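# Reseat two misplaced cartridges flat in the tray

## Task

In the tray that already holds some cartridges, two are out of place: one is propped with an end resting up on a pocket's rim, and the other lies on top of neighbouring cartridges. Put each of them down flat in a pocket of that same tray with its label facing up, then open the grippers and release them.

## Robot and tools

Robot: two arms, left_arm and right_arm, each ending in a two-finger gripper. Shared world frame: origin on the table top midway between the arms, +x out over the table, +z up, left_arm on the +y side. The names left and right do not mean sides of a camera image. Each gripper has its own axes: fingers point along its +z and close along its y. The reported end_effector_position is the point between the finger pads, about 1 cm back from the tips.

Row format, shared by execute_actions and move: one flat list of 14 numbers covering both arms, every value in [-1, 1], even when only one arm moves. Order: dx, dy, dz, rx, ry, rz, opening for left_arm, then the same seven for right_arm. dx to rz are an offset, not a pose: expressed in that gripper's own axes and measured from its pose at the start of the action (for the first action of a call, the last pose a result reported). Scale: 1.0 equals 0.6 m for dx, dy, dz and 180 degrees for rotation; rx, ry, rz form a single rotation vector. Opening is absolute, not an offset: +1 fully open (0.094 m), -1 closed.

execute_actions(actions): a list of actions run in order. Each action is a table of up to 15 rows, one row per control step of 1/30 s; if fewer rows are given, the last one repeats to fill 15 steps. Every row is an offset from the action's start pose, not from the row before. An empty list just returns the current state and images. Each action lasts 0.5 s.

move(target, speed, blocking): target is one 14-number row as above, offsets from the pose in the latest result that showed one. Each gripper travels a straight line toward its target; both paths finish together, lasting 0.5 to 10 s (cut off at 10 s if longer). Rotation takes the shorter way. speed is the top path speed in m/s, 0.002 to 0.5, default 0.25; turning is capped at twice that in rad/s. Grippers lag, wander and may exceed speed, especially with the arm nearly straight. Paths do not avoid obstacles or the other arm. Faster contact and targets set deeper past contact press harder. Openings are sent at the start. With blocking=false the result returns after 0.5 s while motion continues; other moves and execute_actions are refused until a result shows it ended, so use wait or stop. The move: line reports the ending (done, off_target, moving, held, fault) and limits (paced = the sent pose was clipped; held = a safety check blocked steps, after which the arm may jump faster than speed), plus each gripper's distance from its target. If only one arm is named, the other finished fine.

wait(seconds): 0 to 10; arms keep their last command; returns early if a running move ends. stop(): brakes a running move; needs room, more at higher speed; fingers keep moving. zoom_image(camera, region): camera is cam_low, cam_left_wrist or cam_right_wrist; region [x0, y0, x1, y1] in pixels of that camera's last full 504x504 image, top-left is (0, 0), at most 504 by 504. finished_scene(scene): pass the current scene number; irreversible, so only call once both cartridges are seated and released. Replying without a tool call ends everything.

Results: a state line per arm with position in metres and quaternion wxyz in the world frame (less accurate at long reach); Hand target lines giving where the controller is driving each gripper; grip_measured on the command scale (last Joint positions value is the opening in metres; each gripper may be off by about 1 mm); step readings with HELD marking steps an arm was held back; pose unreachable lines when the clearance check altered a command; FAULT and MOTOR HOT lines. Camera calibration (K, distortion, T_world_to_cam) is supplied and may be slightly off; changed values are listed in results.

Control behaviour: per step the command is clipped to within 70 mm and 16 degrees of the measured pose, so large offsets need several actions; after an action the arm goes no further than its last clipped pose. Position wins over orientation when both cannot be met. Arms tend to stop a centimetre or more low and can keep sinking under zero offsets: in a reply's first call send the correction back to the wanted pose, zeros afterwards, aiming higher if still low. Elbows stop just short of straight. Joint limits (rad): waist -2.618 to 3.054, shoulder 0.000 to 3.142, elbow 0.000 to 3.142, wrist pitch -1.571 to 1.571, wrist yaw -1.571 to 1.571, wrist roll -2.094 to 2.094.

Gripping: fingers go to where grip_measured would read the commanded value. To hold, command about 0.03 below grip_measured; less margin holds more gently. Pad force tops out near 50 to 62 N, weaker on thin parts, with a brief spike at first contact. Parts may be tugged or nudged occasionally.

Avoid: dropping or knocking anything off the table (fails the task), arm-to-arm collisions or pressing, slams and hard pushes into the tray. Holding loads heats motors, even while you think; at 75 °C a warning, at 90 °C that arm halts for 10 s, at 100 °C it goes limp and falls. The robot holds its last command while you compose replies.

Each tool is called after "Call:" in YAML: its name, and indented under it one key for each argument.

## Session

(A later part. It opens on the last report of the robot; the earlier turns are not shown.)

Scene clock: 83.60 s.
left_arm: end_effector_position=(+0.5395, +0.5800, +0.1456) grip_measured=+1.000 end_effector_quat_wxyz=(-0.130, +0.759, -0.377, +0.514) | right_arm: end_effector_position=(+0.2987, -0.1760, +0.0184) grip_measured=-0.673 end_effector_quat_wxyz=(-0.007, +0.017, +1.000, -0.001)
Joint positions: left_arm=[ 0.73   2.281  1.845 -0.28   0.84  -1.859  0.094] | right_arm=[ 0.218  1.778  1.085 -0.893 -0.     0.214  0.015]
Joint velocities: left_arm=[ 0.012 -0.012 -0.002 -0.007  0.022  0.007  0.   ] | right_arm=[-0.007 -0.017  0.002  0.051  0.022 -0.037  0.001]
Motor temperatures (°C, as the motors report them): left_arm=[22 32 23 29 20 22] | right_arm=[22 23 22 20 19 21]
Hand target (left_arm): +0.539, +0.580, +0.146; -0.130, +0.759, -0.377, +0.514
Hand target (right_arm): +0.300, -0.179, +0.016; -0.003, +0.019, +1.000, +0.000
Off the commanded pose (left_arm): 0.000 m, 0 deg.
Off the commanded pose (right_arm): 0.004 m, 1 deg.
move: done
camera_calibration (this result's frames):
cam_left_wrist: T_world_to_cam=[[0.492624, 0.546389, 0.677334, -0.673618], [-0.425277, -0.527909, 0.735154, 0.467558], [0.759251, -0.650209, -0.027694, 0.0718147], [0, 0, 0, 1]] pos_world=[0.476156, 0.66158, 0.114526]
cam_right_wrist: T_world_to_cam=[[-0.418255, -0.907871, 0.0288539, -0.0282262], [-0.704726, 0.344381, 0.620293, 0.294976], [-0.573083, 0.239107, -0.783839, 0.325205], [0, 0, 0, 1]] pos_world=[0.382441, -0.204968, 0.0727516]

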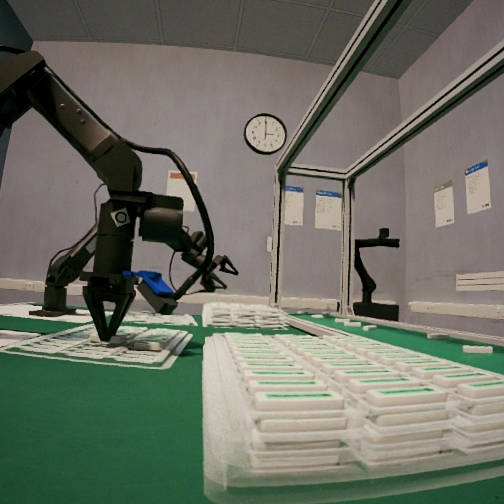

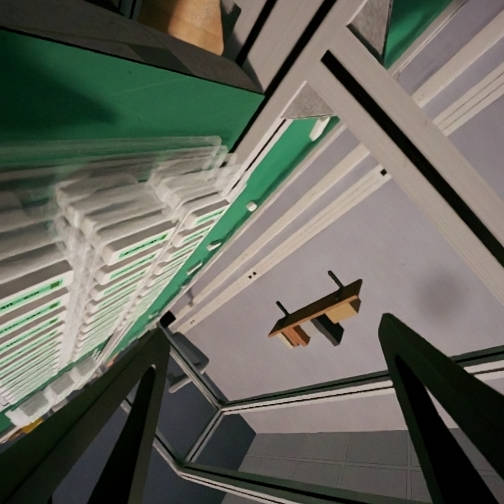

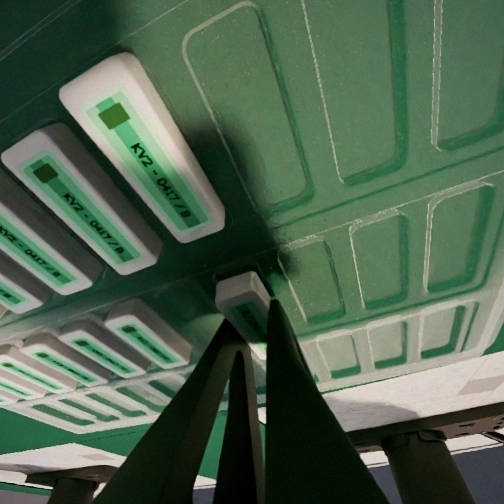

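Call:
move:
  target: [0,0,0,0,0,0,1,-0.005,-0.007,0.010,0,-0.004,0,-0.71]
  speed: 0.02

Call:
zoom_image:
  camera: "cam_low"
  region: [60, 290, 200, 370]

Call:
zoom_image:
  camera: "cam_right_wrist"
  region: [150, 200, 350, 380]

Scene clock: 89.37 s.
left_arm: end_effector_position=(+0.5395, +0.5800, +0.1456) grip_measured=+1.000 end_effector_quat_wxyz=(-0.130, +0.759, -0.377, +0.514) | right_arm: end_effector_position=(+0.3019, -0.1774, +0.0183) grip_measured=-0.673 end_effector_quat_wxyz=(-0.001, +0.017, +1.000, -0.000)
Joint positions: left_arm=[ 0.73   2.281  1.845 -0.28   0.84  -1.859  0.094] | right_arm=[ 0.212  1.778  1.085 -0.881 -0.     0.208  0.015]
Joint velocities: left_arm=[ 0.007 -0.002  0.007 -0.051  0.037 -0.125  0.   ] | right_arm=[-0.007 -0.017 -0.002  0.037 -0.007 -0.037 -0.   ]
Motor temperatures (°C, as the motors report them): left_arm=[22 33 23 29 20 22] | right_arm=[22 23 22 20 19 21]
Hand target (left_arm): +0.539, +0.580, +0.146; -0.130, +0.759, -0.377, +0.514
Hand target (right_arm): +0.301, -0.180, +0.012; -0.001, +0.017, +1.000, -0.001
Off the commanded pose (left_arm): 0.000 m, 0 deg.
Off the commanded pose (right_arm): 0.007 m, 0 deg.
move: done
camera_calibration (this result's frames):
cam_left_wrist: T_world_to_cam=[[0.492624, 0.546389, 0.677334, -0.673618], [-0.425277, -0.527909, 0.735154, 0.467558], [0.759251, -0.650209, -0.027694, 0.0718147], [0, 0, 0, 1]] pos_world=[0.476156, 0.66158, 0.114526]
cam_right_wrist: T_world_to_cam=[[-0.418898, -0.907766, 0.0220481, -0.0277928], [-0.711768, 0.343336, 0.612786, 0.299834], [-0.563836, 0.241002, -0.789941, 0.32503], [0, 0, 0, 1]] pos_world=[0.385034, -0.206506, 0.0736335]

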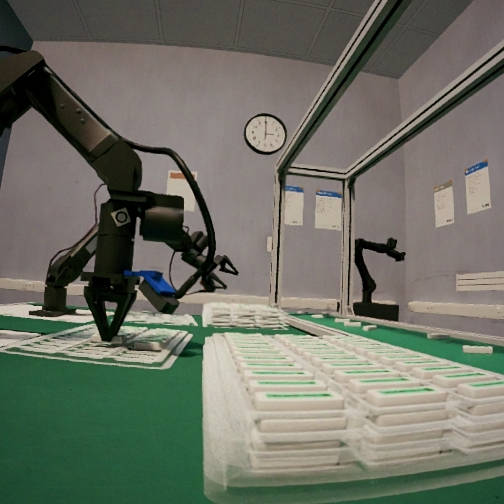

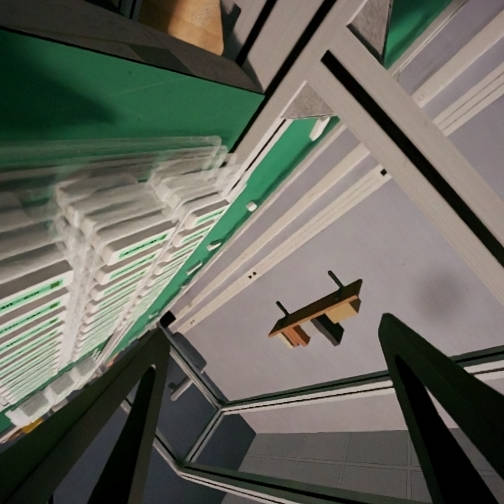

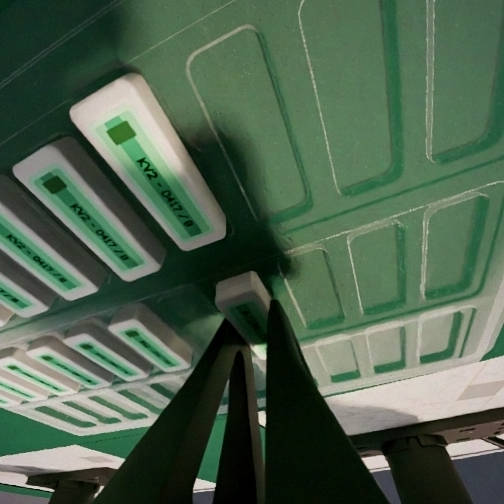

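Region (60, 290, 200, 370) of cam_low's 504x504 image, scaled by 3.600, with more detail than that image has; it fills the top 288 rows of this view, and the rest is white.

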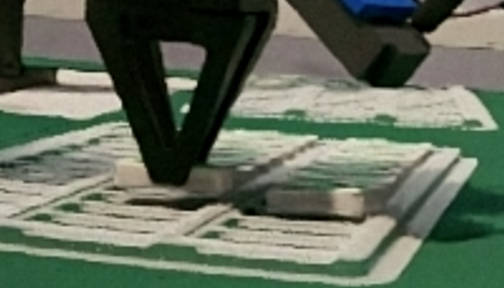

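Region (150, 200, 350, 380) of cam_right_wrist's 504x504 image, scaled by 2.520, with more detail than that image has; it fills the top 454 rows of this view, and the rest is white.

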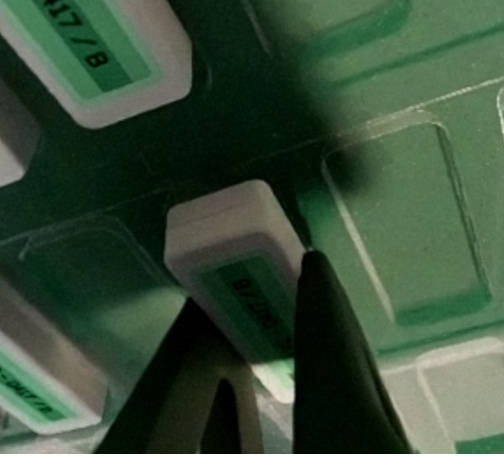

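Call:
move:
  target: [0,0,0,0,0,0,1,0.007,0,0.008,0,0.007,0,-0.71]
  speed: 0.02

Call:
zoom_image:
  camera: "cam_low"
  region: [60, 290, 200, 370]

Call:
zoom_image:
  camera: "cam_right_wrist"
  region: [150, 200, 350, 380]

Scene clock: 94.93 s.
left_arm: end_effector_position=(+0.5395, +0.5800, +0.1456) grip_measured=+1.000 end_effector_quat_wxyz=(-0.130, +0.759, -0.377, +0.514) | right_arm: end_effector_position=(+0.3011, -0.1775, +0.0154) grip_measured=-0.673 end_effector_quat_wxyz=(-0.006, +0.017, +1.000, -0.001)
Joint positions: left_arm=[ 0.73   2.281  1.845 -0.28   0.84  -1.859  0.094] | right_arm=[ 0.212  1.788  1.085 -0.88  -0.     0.208  0.015]
Joint velocities: left_arm=[ 0.032  0.002  0.007 -0.066  0.051  0.022  0.   ] | right_arm=[ 0.002  0.002  0.017  0.051  0.007  0.037 -0.   ]
Motor temperatures (°C, as the motors report them): left_arm=[22 33 23 29 20 22] | right_arm=[22 23 22 20 19 21]
Hand target (left_arm): +0.539, +0.580, +0.146; -0.130, +0.759, -0.377, +0.514
Hand target (right_arm): +0.298, -0.177, +0.014; -0.012, +0.017, +1.000, +0.000
Off the commanded pose (left_arm): 0.000 m, 0 deg.
Off the commanded pose (right_arm): 0.004 m, 1 deg.
move: done
camera_calibration (this result's frames):
cam_left_wrist: T_world_to_cam=[[0.492624, 0.546389, 0.677334, -0.673618], [-0.425277, -0.527909, 0.735154, 0.467558], [0.759251, -0.650209, -0.027694, 0.0718147], [0, 0, 0, 1]] pos_world=[0.476156, 0.66158, 0.114526]
cam_right_wrist: T_world_to_cam=[[-0.417972, -0.908044, 0.0274708, -0.0285964], [-0.706245, 0.343807, 0.618882, 0.299478], [-0.571417, 0.239275, -0.785003, 0.324154], [0, 0, 0, 1]] pos_world=[0.384779, -0.206491, 0.0699058]

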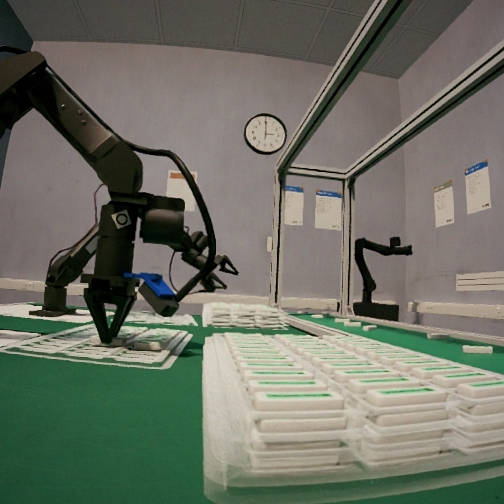

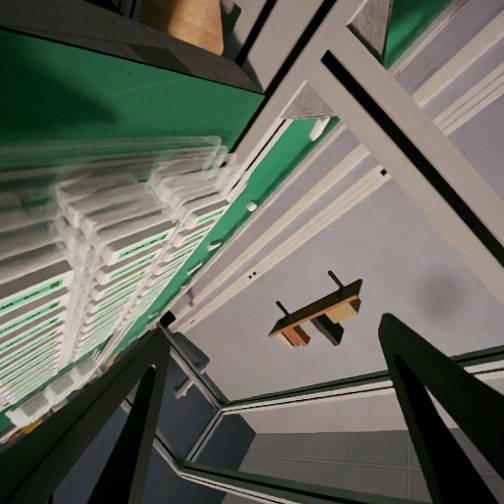

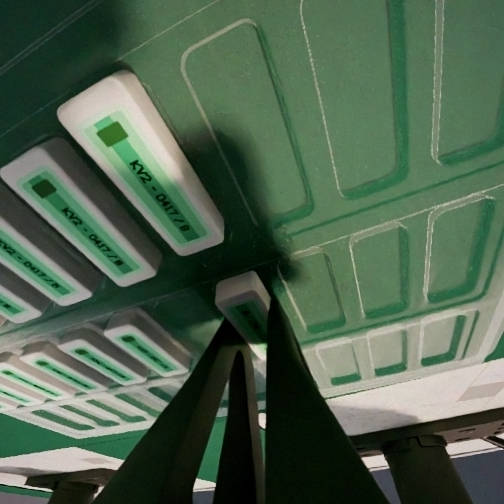

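Region (60, 290, 200, 370) of cam_low's 504x504 image, scaled by 3.600, with more detail than that image has; it fills the top 288 rows of this view, and the rest is white.

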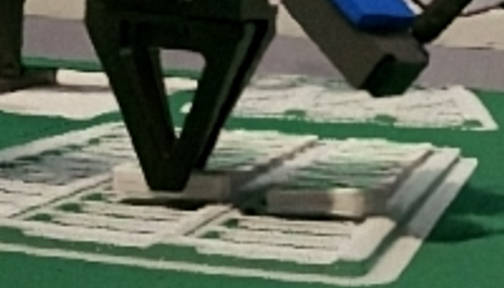

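Region (150, 200, 350, 380) of cam_right_wrist's 504x504 image, scaled by 2.520, with more detail than that image has; it fills the top 454 rows of this view, and the rest is white.

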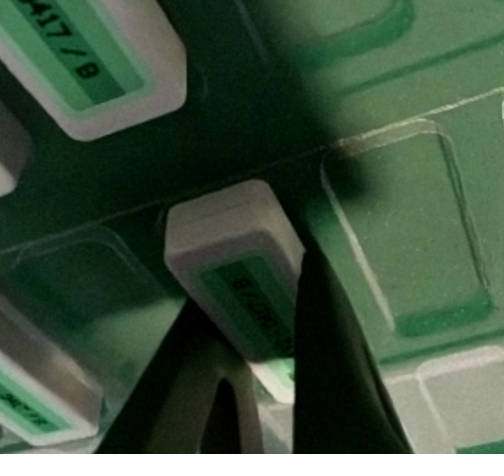

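About 2 mm too far; back via wrist.

Call:
move:
  target: [0,0,0,0,0,0,1,0.008,0,0,0,0.0065,0,-0.71]
  speed: 0.02

Call:
zoom_image:
  camera: "cam_right_wrist"
  region: [150, 200, 350, 380]

Scene clock: 99.50 s.
left_arm: end_effector_position=(+0.5395, +0.5800, +0.1456) grip_measured=+1.000 end_effector_quat_wxyz=(-0.130, +0.759, -0.377, +0.514) | right_arm: end_effector_position=(+0.3011, -0.1775, +0.0154) grip_measured=-0.673 end_effector_quat_wxyz=(-0.006, +0.017, +1.000, -0.001)
Joint positions: left_arm=[ 0.73   2.281  1.845 -0.28   0.84  -1.859  0.094] | right_arm=[ 0.212  1.788  1.085 -0.88  -0.     0.208  0.015]
Joint velocities: left_arm=[ 0.007  0.002  0.012  0.022 -0.007 -0.037  0.   ] | right_arm=[ 0.022  0.017 -0.007  0.037  0.022 -0.007  0.001]
Motor temperatures (°C, as the motors report them): left_arm=[22 33 23 29 20 22] | right_arm=[22 23 22 20 19 21]
Hand target (left_arm): +0.539, +0.580, +0.146; -0.130, +0.759, -0.377, +0.514
Hand target (right_arm): +0.296, -0.177, +0.015; -0.016, +0.017, +1.000, -0.001
Off the commanded pose (left_arm): 0.000 m, 0 deg.
Off the commanded pose (right_arm): 0.005 m, 1 deg.
move: done
camera_calibration (this result's frames):
cam_left_wrist: T_world_to_cam=[[0.492624, 0.546389, 0.677334, -0.673618], [-0.425277, -0.527909, 0.735154, 0.467558], [0.759251, -0.650209, -0.027694, 0.0718147], [0, 0, 0, 1]] pos_world=[0.476156, 0.66158, 0.114526]
cam_right_wrist: T_world_to_cam=[[-0.417972, -0.908044, 0.0274708, -0.0285964], [-0.706245, 0.343807, 0.618882, 0.299478], [-0.571417, 0.239275, -0.785003, 0.324154], [0, 0, 0, 1]] pos_world=[0.384779, -0.206491, 0.0699058]

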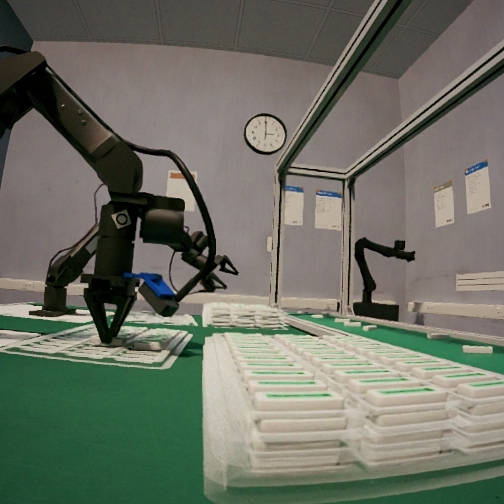

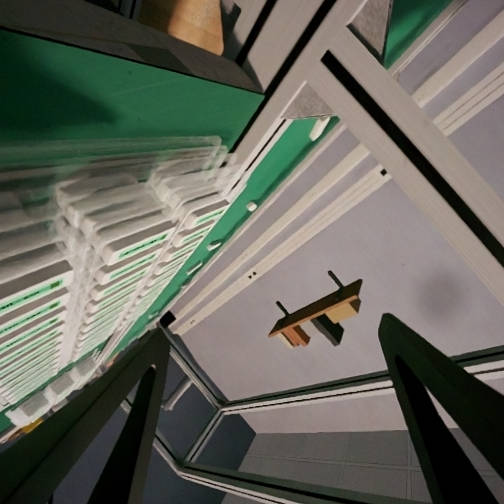

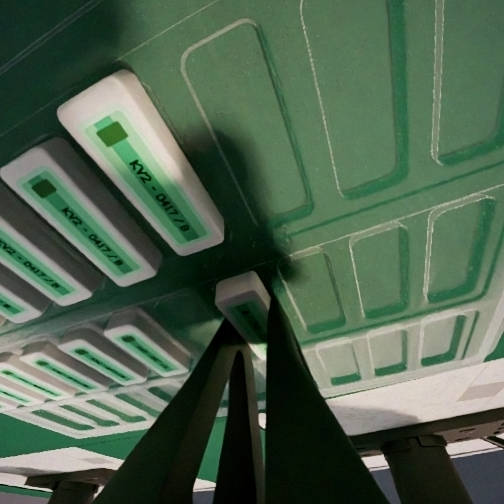

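Region (150, 200, 350, 380) of cam_right_wrist's 504x504 image, scaled by 2.520, with more detail than that image has; it fills the top 454 rows of this view, and the rest is white.

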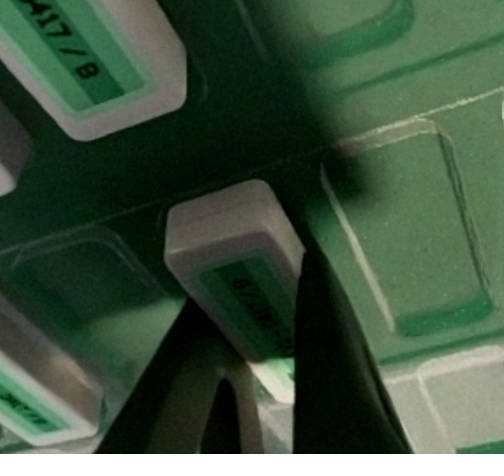

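Call:
move:
  target: [0,0,0,0,0,0,1,0.0115,0,0,0,0.009,0,-0.71]
  speed: 0.02

Call:
zoom_image:
  camera: "cam_right_wrist"
  region: [150, 200, 350, 380]

Scene clock: 107.67 s.
left_arm: end_effector_position=(+0.5395, +0.5800, +0.1456) grip_measured=+1.000 end_effector_quat_wxyz=(-0.130, +0.759, -0.377, +0.514) | right_arm: end_effector_position=(+0.3010, -0.1776, +0.0154) grip_measured=-0.673 end_effector_quat_wxyz=(-0.006, +0.017, +1.000, -0.001)
Joint positions: left_arm=[ 0.73   2.281  1.845 -0.28   0.84  -1.859  0.094] | right_arm=[ 0.212  1.788  1.085 -0.88  -0.     0.208  0.015]
Joint velocities: left_arm=[-0.007 -0.017  0.017 -0.095  0.007 -0.051  0.   ] | right_arm=[-0.017 -0.002 -0.017 -0.051 -0.007 -0.022 -0.   ]
Motor temperatures (°C, as the motors report them): left_arm=[22 33 23 29 20 22] | right_arm=[22 23 22 20 19 21]
Hand target (left_arm): +0.539, +0.580, +0.146; -0.130, +0.759, -0.377, +0.514
Hand target (right_arm): +0.294, -0.177, +0.015; -0.020, +0.017, +1.000, -0.001
Off the commanded pose (left_arm): 0.000 m, 0 deg.
Off the commanded pose (right_arm): 0.007 m, 2 deg.
move: done
camera_calibration (this result's frames):
cam_left_wrist: T_world_to_cam=[[0.492624, 0.546389, 0.677334, -0.673618], [-0.425277, -0.527909, 0.735154, 0.467558], [0.759251, -0.650209, -0.027694, 0.0718147], [0, 0, 0, 1]] pos_world=[0.476156, 0.66158, 0.114526]
cam_right_wrist: T_world_to_cam=[[-0.417962, -0.908043, 0.0276877, -0.0286564], [-0.706012, 0.343848, 0.619125, 0.29935], [-0.571712, 0.239223, -0.784804, 0.324182], [0, 0, 0, 1]] pos_world=[0.384707, -0.206504, 0.0698775]

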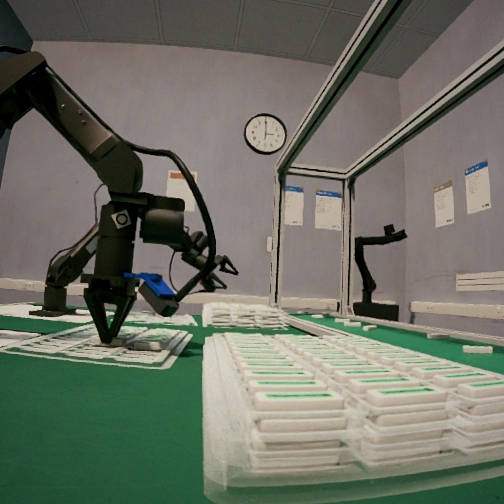

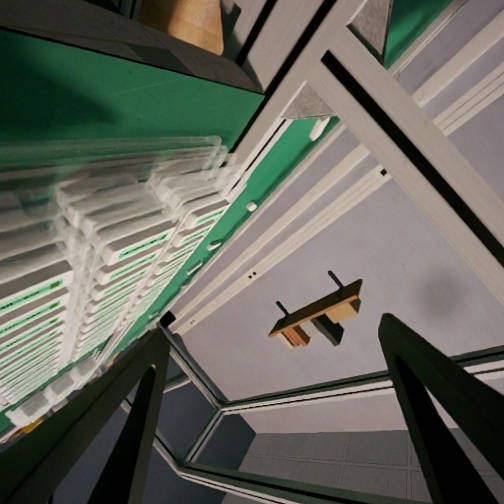

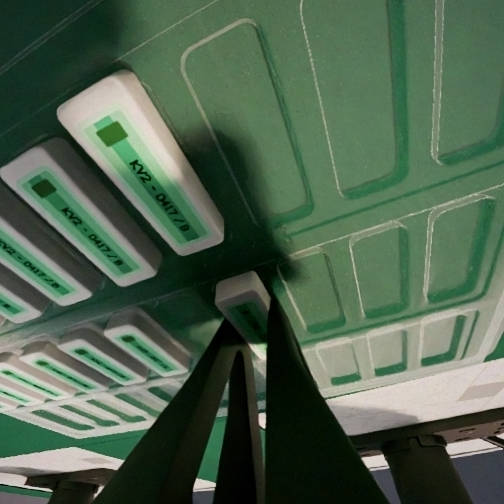

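Region (150, 200, 350, 380) of cam_right_wrist's 504x504 image, scaled by 2.520, with more detail than that image has; it fills the top 454 rows of this view, and the rest is white.

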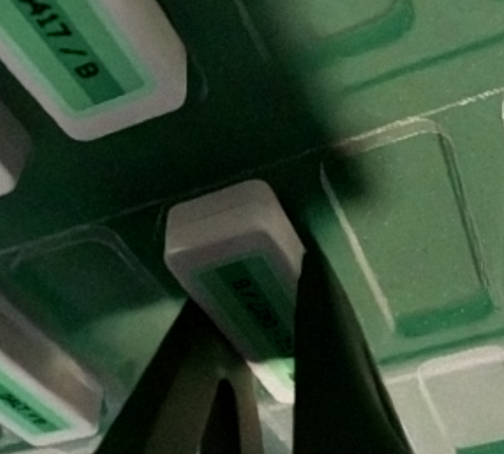

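Call:
move:
  target: [0,0,0,0,0,0,1,0.014,0,-0.002,0,0.011,0,-0.71]
  speed: 0.02

Call:
zoom_image:
  camera: "cam_right_wrist"
  region: [150, 200, 350, 380]

Scene clock: 112.57 s.
left_arm: end_effector_position=(+0.5395, +0.5800, +0.1456) grip_measured=+1.000 end_effector_quat_wxyz=(-0.130, +0.759, -0.377, +0.514) | right_arm: end_effector_position=(+0.2984, -0.1773, +0.0154) grip_measured=-0.673 end_effector_quat_wxyz=(-0.012, +0.017, +1.000, +0.000)
Joint positions: left_arm=[ 0.73   2.281  1.845 -0.28   0.84  -1.859  0.094] | right_arm=[ 0.212  1.788  1.085 -0.89  -0.005  0.208  0.015]
Joint velocities: left_arm=[-0.002  0.002 -0.012 -0.022 -0.037  0.022  0.   ] | right_arm=[-0.007 -0.002 -0.012  0.051  0.022  0.037 -0.   ]
Motor temperatures (°C, as the motors report them): left_arm=[22 33 23 29 20 22] | right_arm=[22 23 22 20 19 21]
Hand target (left_arm): +0.539, +0.580, +0.146; -0.130, +0.759, -0.377, +0.514
Hand target (right_arm): +0.293, -0.177, +0.017; -0.023, +0.017, +1.000, -0.000
Off the commanded pose (left_arm): 0.000 m, 0 deg.
Off the commanded pose (right_arm): 0.006 m, 1 deg.
move: done
camera_calibration (this result's frames):
cam_left_wrist: T_world_to_cam=[[0.492624, 0.546389, 0.677334, -0.673618], [-0.425277, -0.527909, 0.735154, 0.467558], [0.759251, -0.650209, -0.027694, 0.0718147], [0, 0, 0, 1]] pos_world=[0.476156, 0.66158, 0.114526]
cam_right_wrist: T_world_to_cam=[[-0.417715, -0.90808, 0.030094, -0.0296163], [-0.699211, 0.342433, 0.62757, 0.294937], [-0.580188, 0.241103, -0.777979, 0.325392], [0, 0, 0, 1]] pos_world=[0.382641, -0.206343, 0.0689453]

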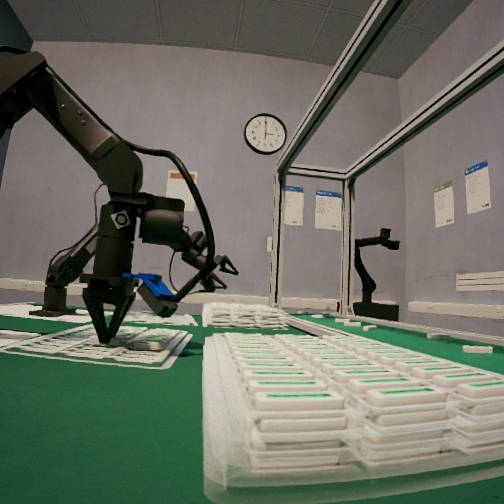

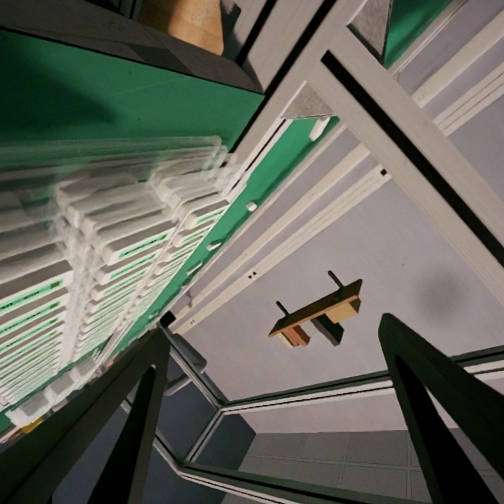

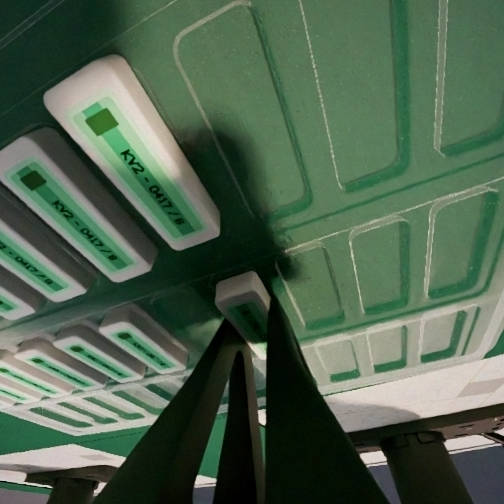

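Region (150, 200, 350, 380) of cam_right_wrist's 504x504 image, scaled by 2.520, with more detail than that image has; it fills the top 454 rows of this view, and the rest is white.

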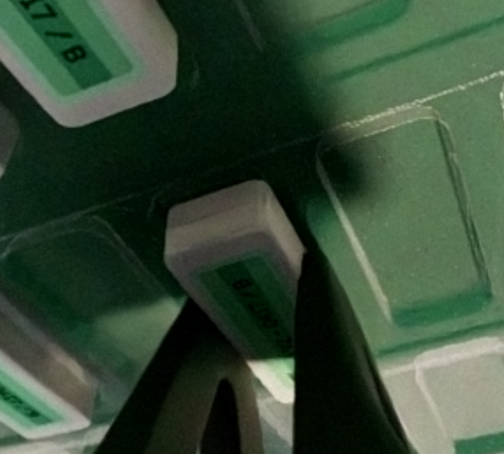

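Call:
move:
  target: [0,0,0,0,0,0,1,0,0,0,0,0,0,-0.45]

Call:
move:
  target: [0,0,0,0,0,0,1,-0.01,0,-0.07,0,-0.015,0,-0.45]
  speed: 0.08

Call:
zoom_image:
  camera: "cam_low"
  region: [70, 290, 230, 370]

Call:
zoom_image:
  camera: "cam_right_wrist"
  region: [150, 180, 350, 360]

Scene clock: 117.53 s.
left_arm: end_effector_position=(+0.5395, +0.5800, +0.1456) grip_measured=+1.000 end_effector_quat_wxyz=(-0.130, +0.759, -0.377, +0.514) | right_arm: end_effector_position=(+0.2979, -0.1773, +0.0154) grip_measured=-0.453 end_effector_quat_wxyz=(-0.013, +0.017, +1.000, +0.000)
Joint positions: left_arm=[ 0.73   2.281  1.845 -0.28   0.84  -1.859  0.094] | right_arm=[ 0.212  1.788  1.085 -0.892 -0.005  0.208  0.026]
Joint velocities: left_arm=[-0.012 -0.017 -0.007  0.037  0.081  0.007  0.   ] | right_arm=[-0.022  0.012 -0.017  0.037  0.081 -0.007  0.   ]
Motor temperatures (°C, as the motors report them): left_arm=[22 34 23 29 20 22] | right_arm=[22 23 22 20 19 21]
Hand target (left_arm): +0.539, +0.580, +0.146; -0.130, +0.759, -0.377, +0.514
Hand target (right_arm): +0.298, -0.177, +0.015; -0.012, +0.017, +1.000, +0.000
Off the commanded pose (left_arm): 0.000 m, 0 deg.
Off the commanded pose (right_arm): 0.000 m, 0 deg.
move: done
camera_calibration (this result's frames):
cam_left_wrist: T_world_to_cam=[[0.492624, 0.546389, 0.677334, -0.673618], [-0.425277, -0.527909, 0.735154, 0.467558], [0.759251, -0.650209, -0.027694, 0.0718147], [0, 0, 0, 1]] pos_world=[0.476156, 0.66158, 0.114526]
cam_right_wrist: T_world_to_cam=[[-0.417664, -0.908077, 0.0308645, -0.0298568], [-0.697986, 0.342411, 0.628944, 0.29421], [-0.581698, 0.241144, -0.776838, 0.325566], [0, 0, 0, 1]] pos_world=[0.382266, -0.206361, 0.0687919]

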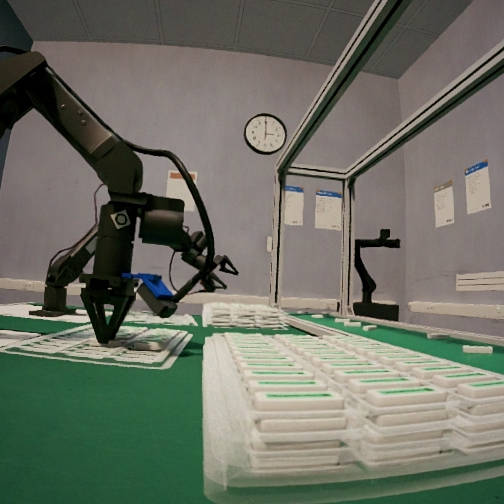

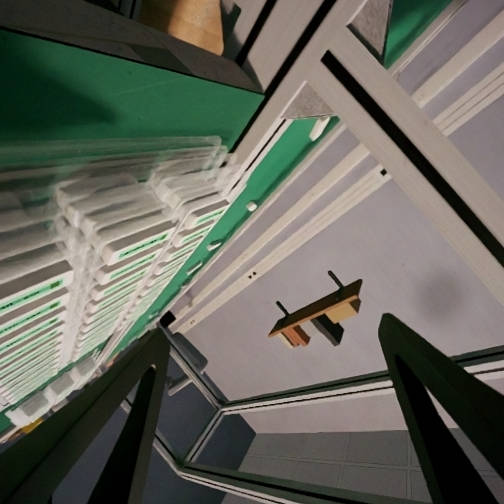

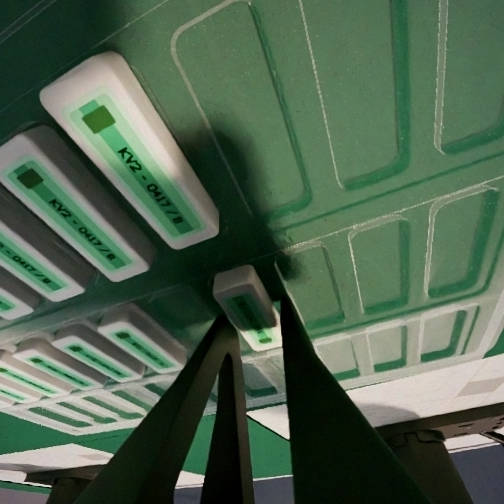

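Scene clock: 118.57 s.
left_arm: end_effector_position=(+0.5395, +0.5800, +0.1456) grip_measured=+1.000 end_effector_quat_wxyz=(-0.130, +0.759, -0.377, +0.514) | right_arm: end_effector_position=(+0.2967, -0.1775, +0.0428) grip_measured=-0.453 end_effector_quat_wxyz=(-0.009, +0.017, +1.000, +0.001)
Joint positions: left_arm=[ 0.73   2.281  1.845 -0.28   0.84  -1.859  0.094] | right_arm=[ 0.212  1.735  1.139 -0.992 -0.005  0.208  0.026]
Joint velocities: left_arm=[ 0.017 -0.002 -0.012  0.022 -0.066 -0.11   0.   ] | right_arm=[-0.007  0.007 -0.012 -0.007  0.022 -0.051 -0.001]
Motor temperatures (°C, as the motors report them): left_arm=[22 34 23 29 20 22] | right_arm=[22 23 22 20 19 21]
Hand target (left_arm): +0.539, +0.580, +0.146; -0.130, +0.759, -0.377, +0.514
Hand target (right_arm): +0.305, -0.178, +0.057; +0.011, +0.017, +1.000, -0.000
Off the commanded pose (left_arm): 0.000 m, 0 deg.
Off the commanded pose (right_arm): 0.017 m, 2 deg.
move: off_target (right_arm)
camera_calibration (this result's frames):
cam_left_wrist: T_world_to_cam=[[0.492624, 0.546389, 0.677334, -0.673618], [-0.425277, -0.527909, 0.735154, 0.467558], [0.759251, -0.650209, -0.027694, 0.0718147], [0, 0, 0, 1]] pos_world=[0.476156, 0.66158, 0.114526]
cam_right_wrist: T_world_to_cam=[[-0.417879, -0.908115, 0.0265274, -0.0311373], [-0.702694, 0.341584, 0.624132, 0.277668], [-0.575845, 0.242171, -0.780869, 0.344858], [0, 0, 0, 1]] pos_world=[0.380689, -0.206638, 0.0968131]

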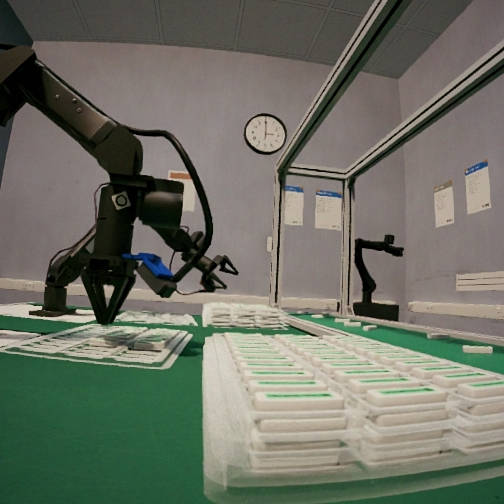

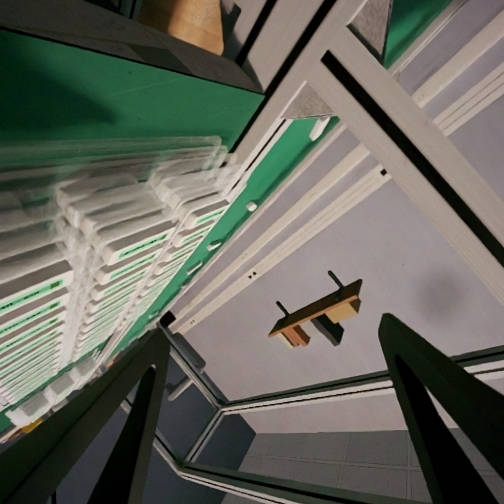

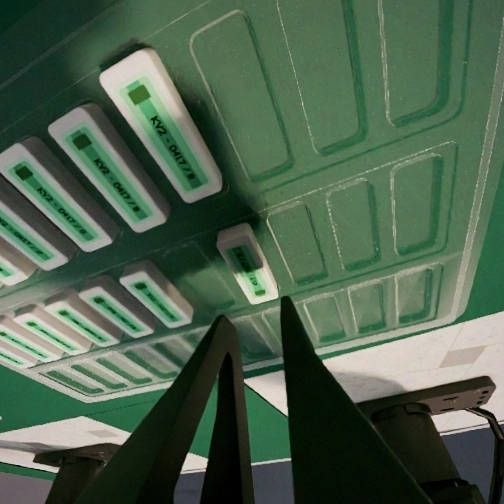

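Region (70, 290, 230, 370) of cam_low's 504x504 image, scaled by 3.150, with more detail than that image has.

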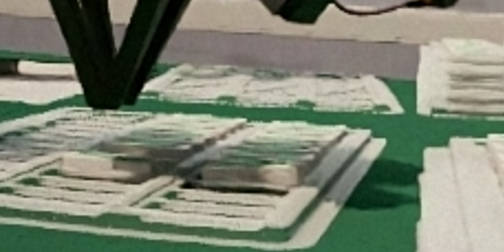

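Region (150, 180, 350, 360) of cam_right_wrist's 504x504 image, scaled by 2.520, with more detail than that image has; it fills the top 454 rows of this view, and the rest is white.

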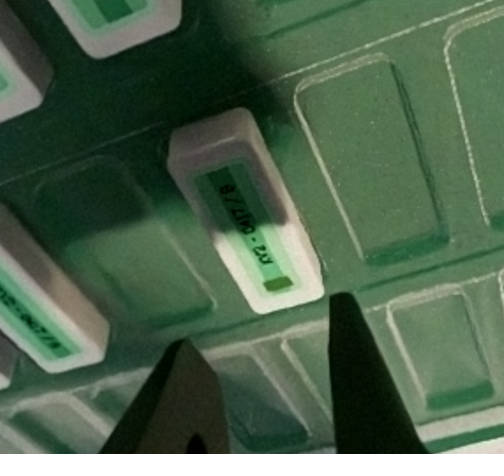

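Call:
move:
  target: [0,0,0,0,0,0,1,-0.2,0.002,-0.005,0,0,0.49,-1]
  speed: 0.3

Call:
zoom_image:
  camera: "cam_low"
  region: [70, 290, 230, 370]

Scene clock: 128.67 s.
left_arm: end_effector_position=(+0.5395, +0.5800, +0.1456) grip_measured=+1.000 end_effector_quat_wxyz=(-0.130, +0.759, -0.377, +0.514) | right_arm: end_effector_position=(+0.4130, -0.1788, +0.0340) grip_measured=-0.979 end_effector_quat_wxyz=(-0.010, +0.702, +0.712, -0.008)
Joint positions: left_arm=[ 0.73   2.281  1.845 -0.28   0.84  -1.859  0.094] | right_arm=[ 0.159  2.175  1.721 -1.143 -0.006  1.677  0.001]
Joint velocities: left_arm=[-0.012 -0.002 -0.002 -0.051  0.022  0.037  0.   ] | right_arm=[-0.002 -0.007 -0.007  0.022 -0.066  0.022 -0.   ]
Motor temperatures (°C, as the motors report them): left_arm=[22 34 23 29 20 22] | right_arm=[22 24 23 20 19 21]
Hand target (left_arm): +0.539, +0.580, +0.146; -0.130, +0.759, -0.377, +0.514
Hand target (right_arm): +0.417, -0.182, +0.044; -0.007, +0.708, +0.706, -0.005
Off the commanded pose (left_arm): 0.000 m, 0 deg.
Off the commanded pose (right_arm): 0.011 m, 1 deg.
move: off_target (right_arm)
camera_calibration (this result's frames):
cam_left_wrist: T_world_to_cam=[[0.492624, 0.546389, 0.677334, -0.673618], [-0.425277, -0.527909, 0.735154, 0.467558], [0.759251, -0.650209, -0.027694, 0.0718147], [0, 0, 0, 1]] pos_world=[0.476156, 0.66158, 0.114526]
cam_right_wrist: T_world_to_cam=[[-0.926326, 0.373884, 0.046157, 0.455043], [0.323846, 0.727712, 0.604614, 0.0111156], [0.192467, 0.575018, -0.79518, 0.147941], [0, 0, 0, 1]] pos_world=[0.389444, -0.263291, 0.0899157]

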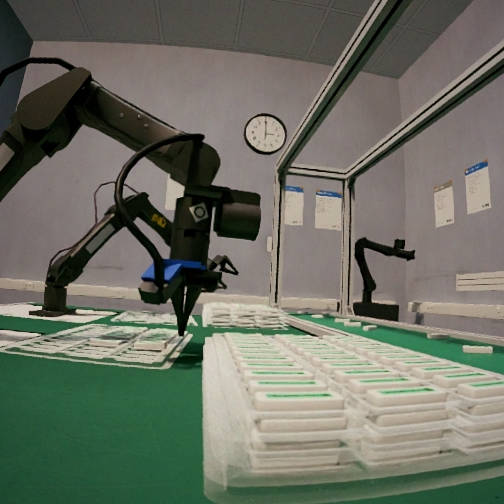

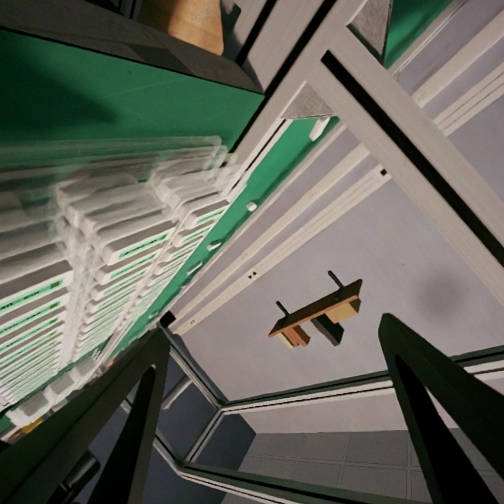

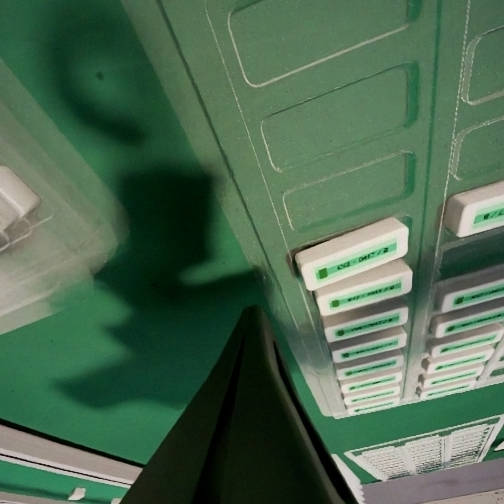

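Region (70, 290, 230, 370) of cam_low's 504x504 image, scaled by 3.150, with more detail than that image has.

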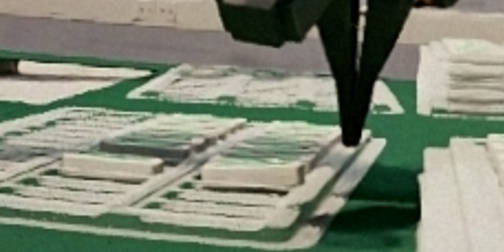

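Call:
move:
  target: [0,0,0,0,0,0,1,-0.015,-0.016,0.012,-0.005,0,0,-1]
  speed: 0.03

Call:
zoom_image:
  camera: "cam_low"
  region: [110, 300, 210, 370]

Scene clock: 134.67 s.
left_arm: end_effector_position=(+0.5395, +0.5800, +0.1456) grip_measured=+1.000 end_effector_quat_wxyz=(-0.130, +0.759, -0.377, +0.514) | right_arm: end_effector_position=(+0.4008, -0.1846, +0.0187) grip_measured=-0.979 end_effector_quat_wxyz=(-0.016, +0.702, +0.712, -0.013)
Joint positions: left_arm=[ 0.73   2.281  1.845 -0.28   0.84  -1.859  0.094] | right_arm=[ 0.148  2.155  1.625 -1.082 -0.008  1.666  0.001]
Joint velocities: left_arm=[-0.007 -0.027  0.002 -0.066 -0.037  0.022  0.   ] | right_arm=[ 0.022  0.012 -0.007  0.037  0.007 -0.007 -0.001]
Motor temperatures (°C, as the motors report them): left_arm=[22 34 23 29 20 22] | right_arm=[22 25 23 20 19 21]
Hand target (left_arm): +0.539, +0.580, +0.146; -0.130, +0.759, -0.377, +0.514
Hand target (right_arm): +0.403, -0.188, +0.027; -0.005, +0.702, +0.712, -0.003
Off the commanded pose (left_arm): 0.000 m, 0 deg.
Off the commanded pose (right_arm): 0.009 m, 2 deg.
move: done
camera_calibration (this result's frames):
cam_left_wrist: T_world_to_cam=[[0.492624, 0.546389, 0.677334, -0.673618], [-0.425277, -0.527909, 0.735154, 0.467558], [0.759251, -0.650209, -0.027694, 0.0718147], [0, 0, 0, 1]] pos_world=[0.476156, 0.66158, 0.114526]
cam_right_wrist: T_world_to_cam=[[-0.925384, 0.374269, 0.0598866, 0.446059], [0.332962, 0.727206, 0.600257, 0.0248203], [0.181108, 0.575408, -0.797562, 0.146043], [0, 0, 0, 1]] pos_world=[0.378062, -0.26903, 0.0748672]

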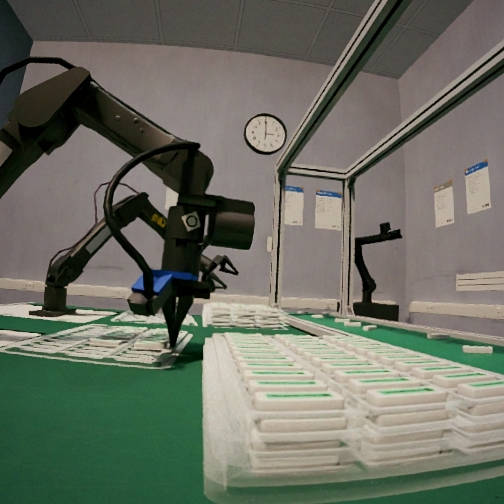

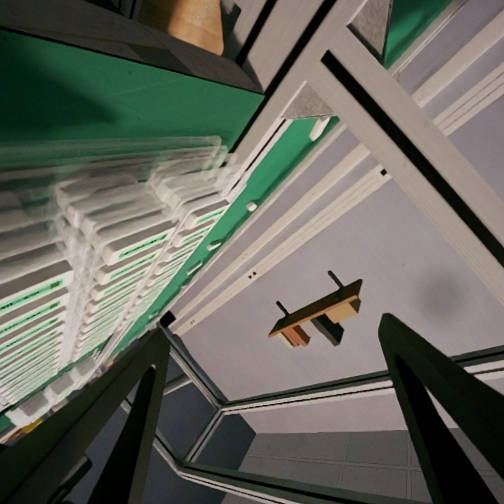

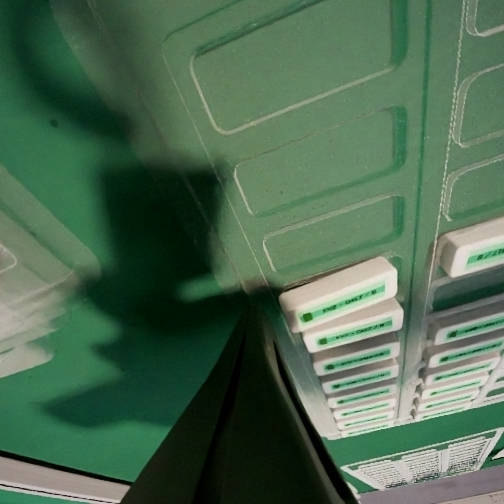

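Region (110, 300, 210, 370) of cam_low's 504x504 image, scaled by 5.040, with more detail than that image has; it fills the top 353 rows of this view, and the rest is white.

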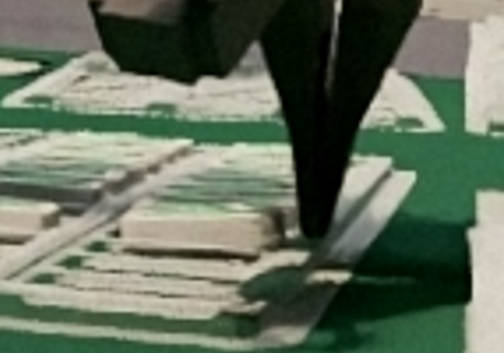

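Call:
execute_actions:
  actions:
    - [[0,0,0,0,0,0,1,0,0.004,-0.016,-0.008,0,0,-0.8]]
    - [[0,0,0,0,0,0,1,0,0.004,-0.014,-0.008,0,0,-0.78],[0,0,0,0,0,0,1,0,0.004,-0.014,-0.008,0,0,-0.76],[0,0,0,0,0,0,1,0,0.004,-0.014,-0.008,0,0,-0.74],[0,0,0,0,0,0,1,0,0.004,-0.014,-0.008,0,0,-0.72],[0,0,0,0,0,0,1,0,0.004,-0.014,-0.008,0,0,-0.70],[0,0,0,0,0,0,1,0,0.004,-0.014,-0.008,0,0,-0.68],[0,0,0,0,0,0,1,0,0.004,-0.014,-0.008,0,0,-0.66]]

Call:
zoom_image:
  camera: "cam_low"
  region: [110, 300, 210, 370]

Scene clock: 142.40 s.
left_arm: end_effector_position=(+0.5395, +0.5800, +0.1456) grip_measured=+1.000 end_effector_quat_wxyz=(-0.130, +0.759, -0.377, +0.514) | right_arm: end_effector_position=(+0.4012, -0.1845, +0.0186) grip_measured=-0.663 end_effector_quat_wxyz=(-0.015, +0.702, +0.712, -0.013)
Joint positions: left_arm=[ 0.73   2.281  1.845 -0.28   0.84  -1.859  0.094] | right_arm=[ 0.148  2.155  1.625 -1.08  -0.008  1.666  0.016]
Joint velocities: left_arm=[ 0.007 -0.012  0.002  0.051  0.022 -0.081  0.   ] | right_arm=[ 0.002 -0.002  0.002  0.007 -0.022 -0.066 -0.   ]
Motor temperatures (°C, as the motors report them): left_arm=[22 34 24 30 20 22] | right_arm=[22 26 23 20 19 21]
Hand target (left_arm): +0.539, +0.580, +0.146; -0.130, +0.759, -0.377, +0.514
Hand target (right_arm): +0.404, -0.185, +0.027; -0.006, +0.702, +0.712, -0.004
Off the commanded pose (left_arm): 0.000 m, 0 deg.
Off the commanded pose (right_arm): 0.009 m, 1 deg.
Step readings (end_effector_position; steps 1 to 15: 1st action; 16 to 30: 2nd action):
0: left_arm (+0.5395, +0.5800, +0.1456) | right_arm (+0.4012, -0.1845, +0.0186)
1: left_arm (+0.5395, +0.5800, +0.1456) | right_arm (+0.4012, -0.1845, +0.0186)
2: left_arm (+0.5395, +0.5800, +0.1456) | right_arm (+0.4012, -0.1845, +0.0186)
4: left_arm (+0.5395, +0.5800, +0.1456) | right_arm (+0.4012, -0.1845, +0.0186)
8: left_arm (+0.5395, +0.5800, +0.1456) | right_arm (+0.4012, -0.1845, +0.0186)
15: left_arm (+0.5395, +0.5800, +0.1456) | right_arm (+0.4012, -0.1845, +0.0186)
16: left_arm (+0.5395, +0.5800, +0.1456) | right_arm (+0.4012, -0.1845, +0.0186)
17: left_arm (+0.5395, +0.5800, +0.1456) | right_arm (+0.4012, -0.1845, +0.0186)
19: left_arm (+0.5395, +0.5800, +0.1456) | right_arm (+0.4012, -0.1845, +0.0186)
23: left_arm (+0.5395, +0.5800, +0.1456) | right_arm (+0.4012, -0.1845, +0.0186)
30: end_effector_position above
camera_calibration (this result's frames):
cam_left_wrist: T_world_to_cam=[[0.492624, 0.546389, 0.677334, -0.673618], [-0.425277, -0.527909, 0.735154, 0.467558], [0.759251, -0.650209, -0.027694, 0.0718147], [0, 0, 0, 1]] pos_world=[0.476156, 0.66158, 0.114526]
cam_right_wrist: T_world_to_cam=[[-0.925617, 0.373906, 0.0585499, 0.446444], [0.331773, 0.727223, 0.600894, 0.0251421], [0.182099, 0.575622, -0.797182, 0.145574], [0, 0, 0, 1]] pos_world=[0.378386, -0.269008, 0.074802]

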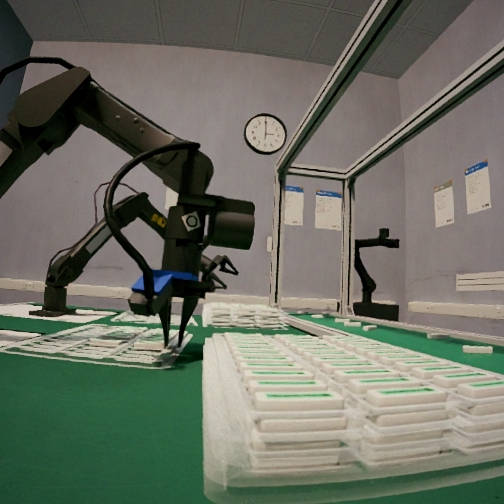

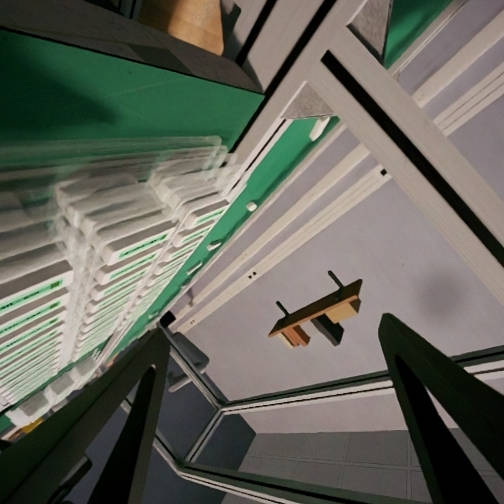

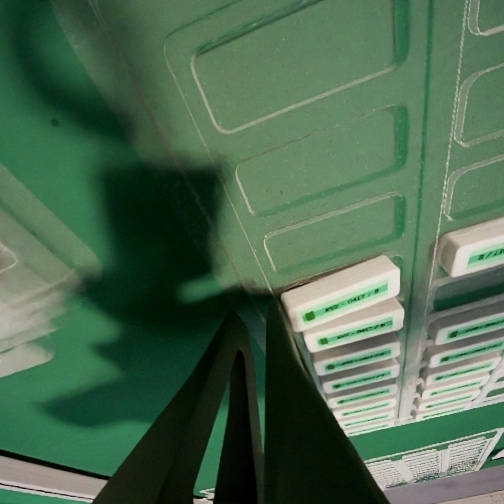

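Region (110, 300, 210, 370) of cam_low's 504x504 image, scaled by 5.040, with more detail than that image has; it fills the top 353 rows of this view, and the rest is white.

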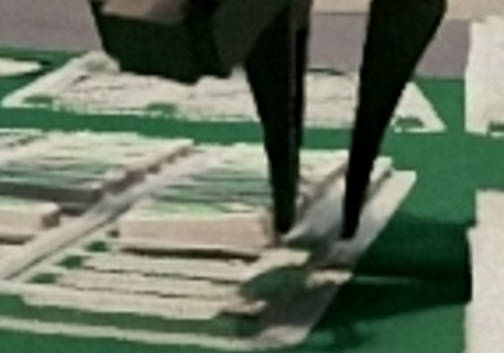

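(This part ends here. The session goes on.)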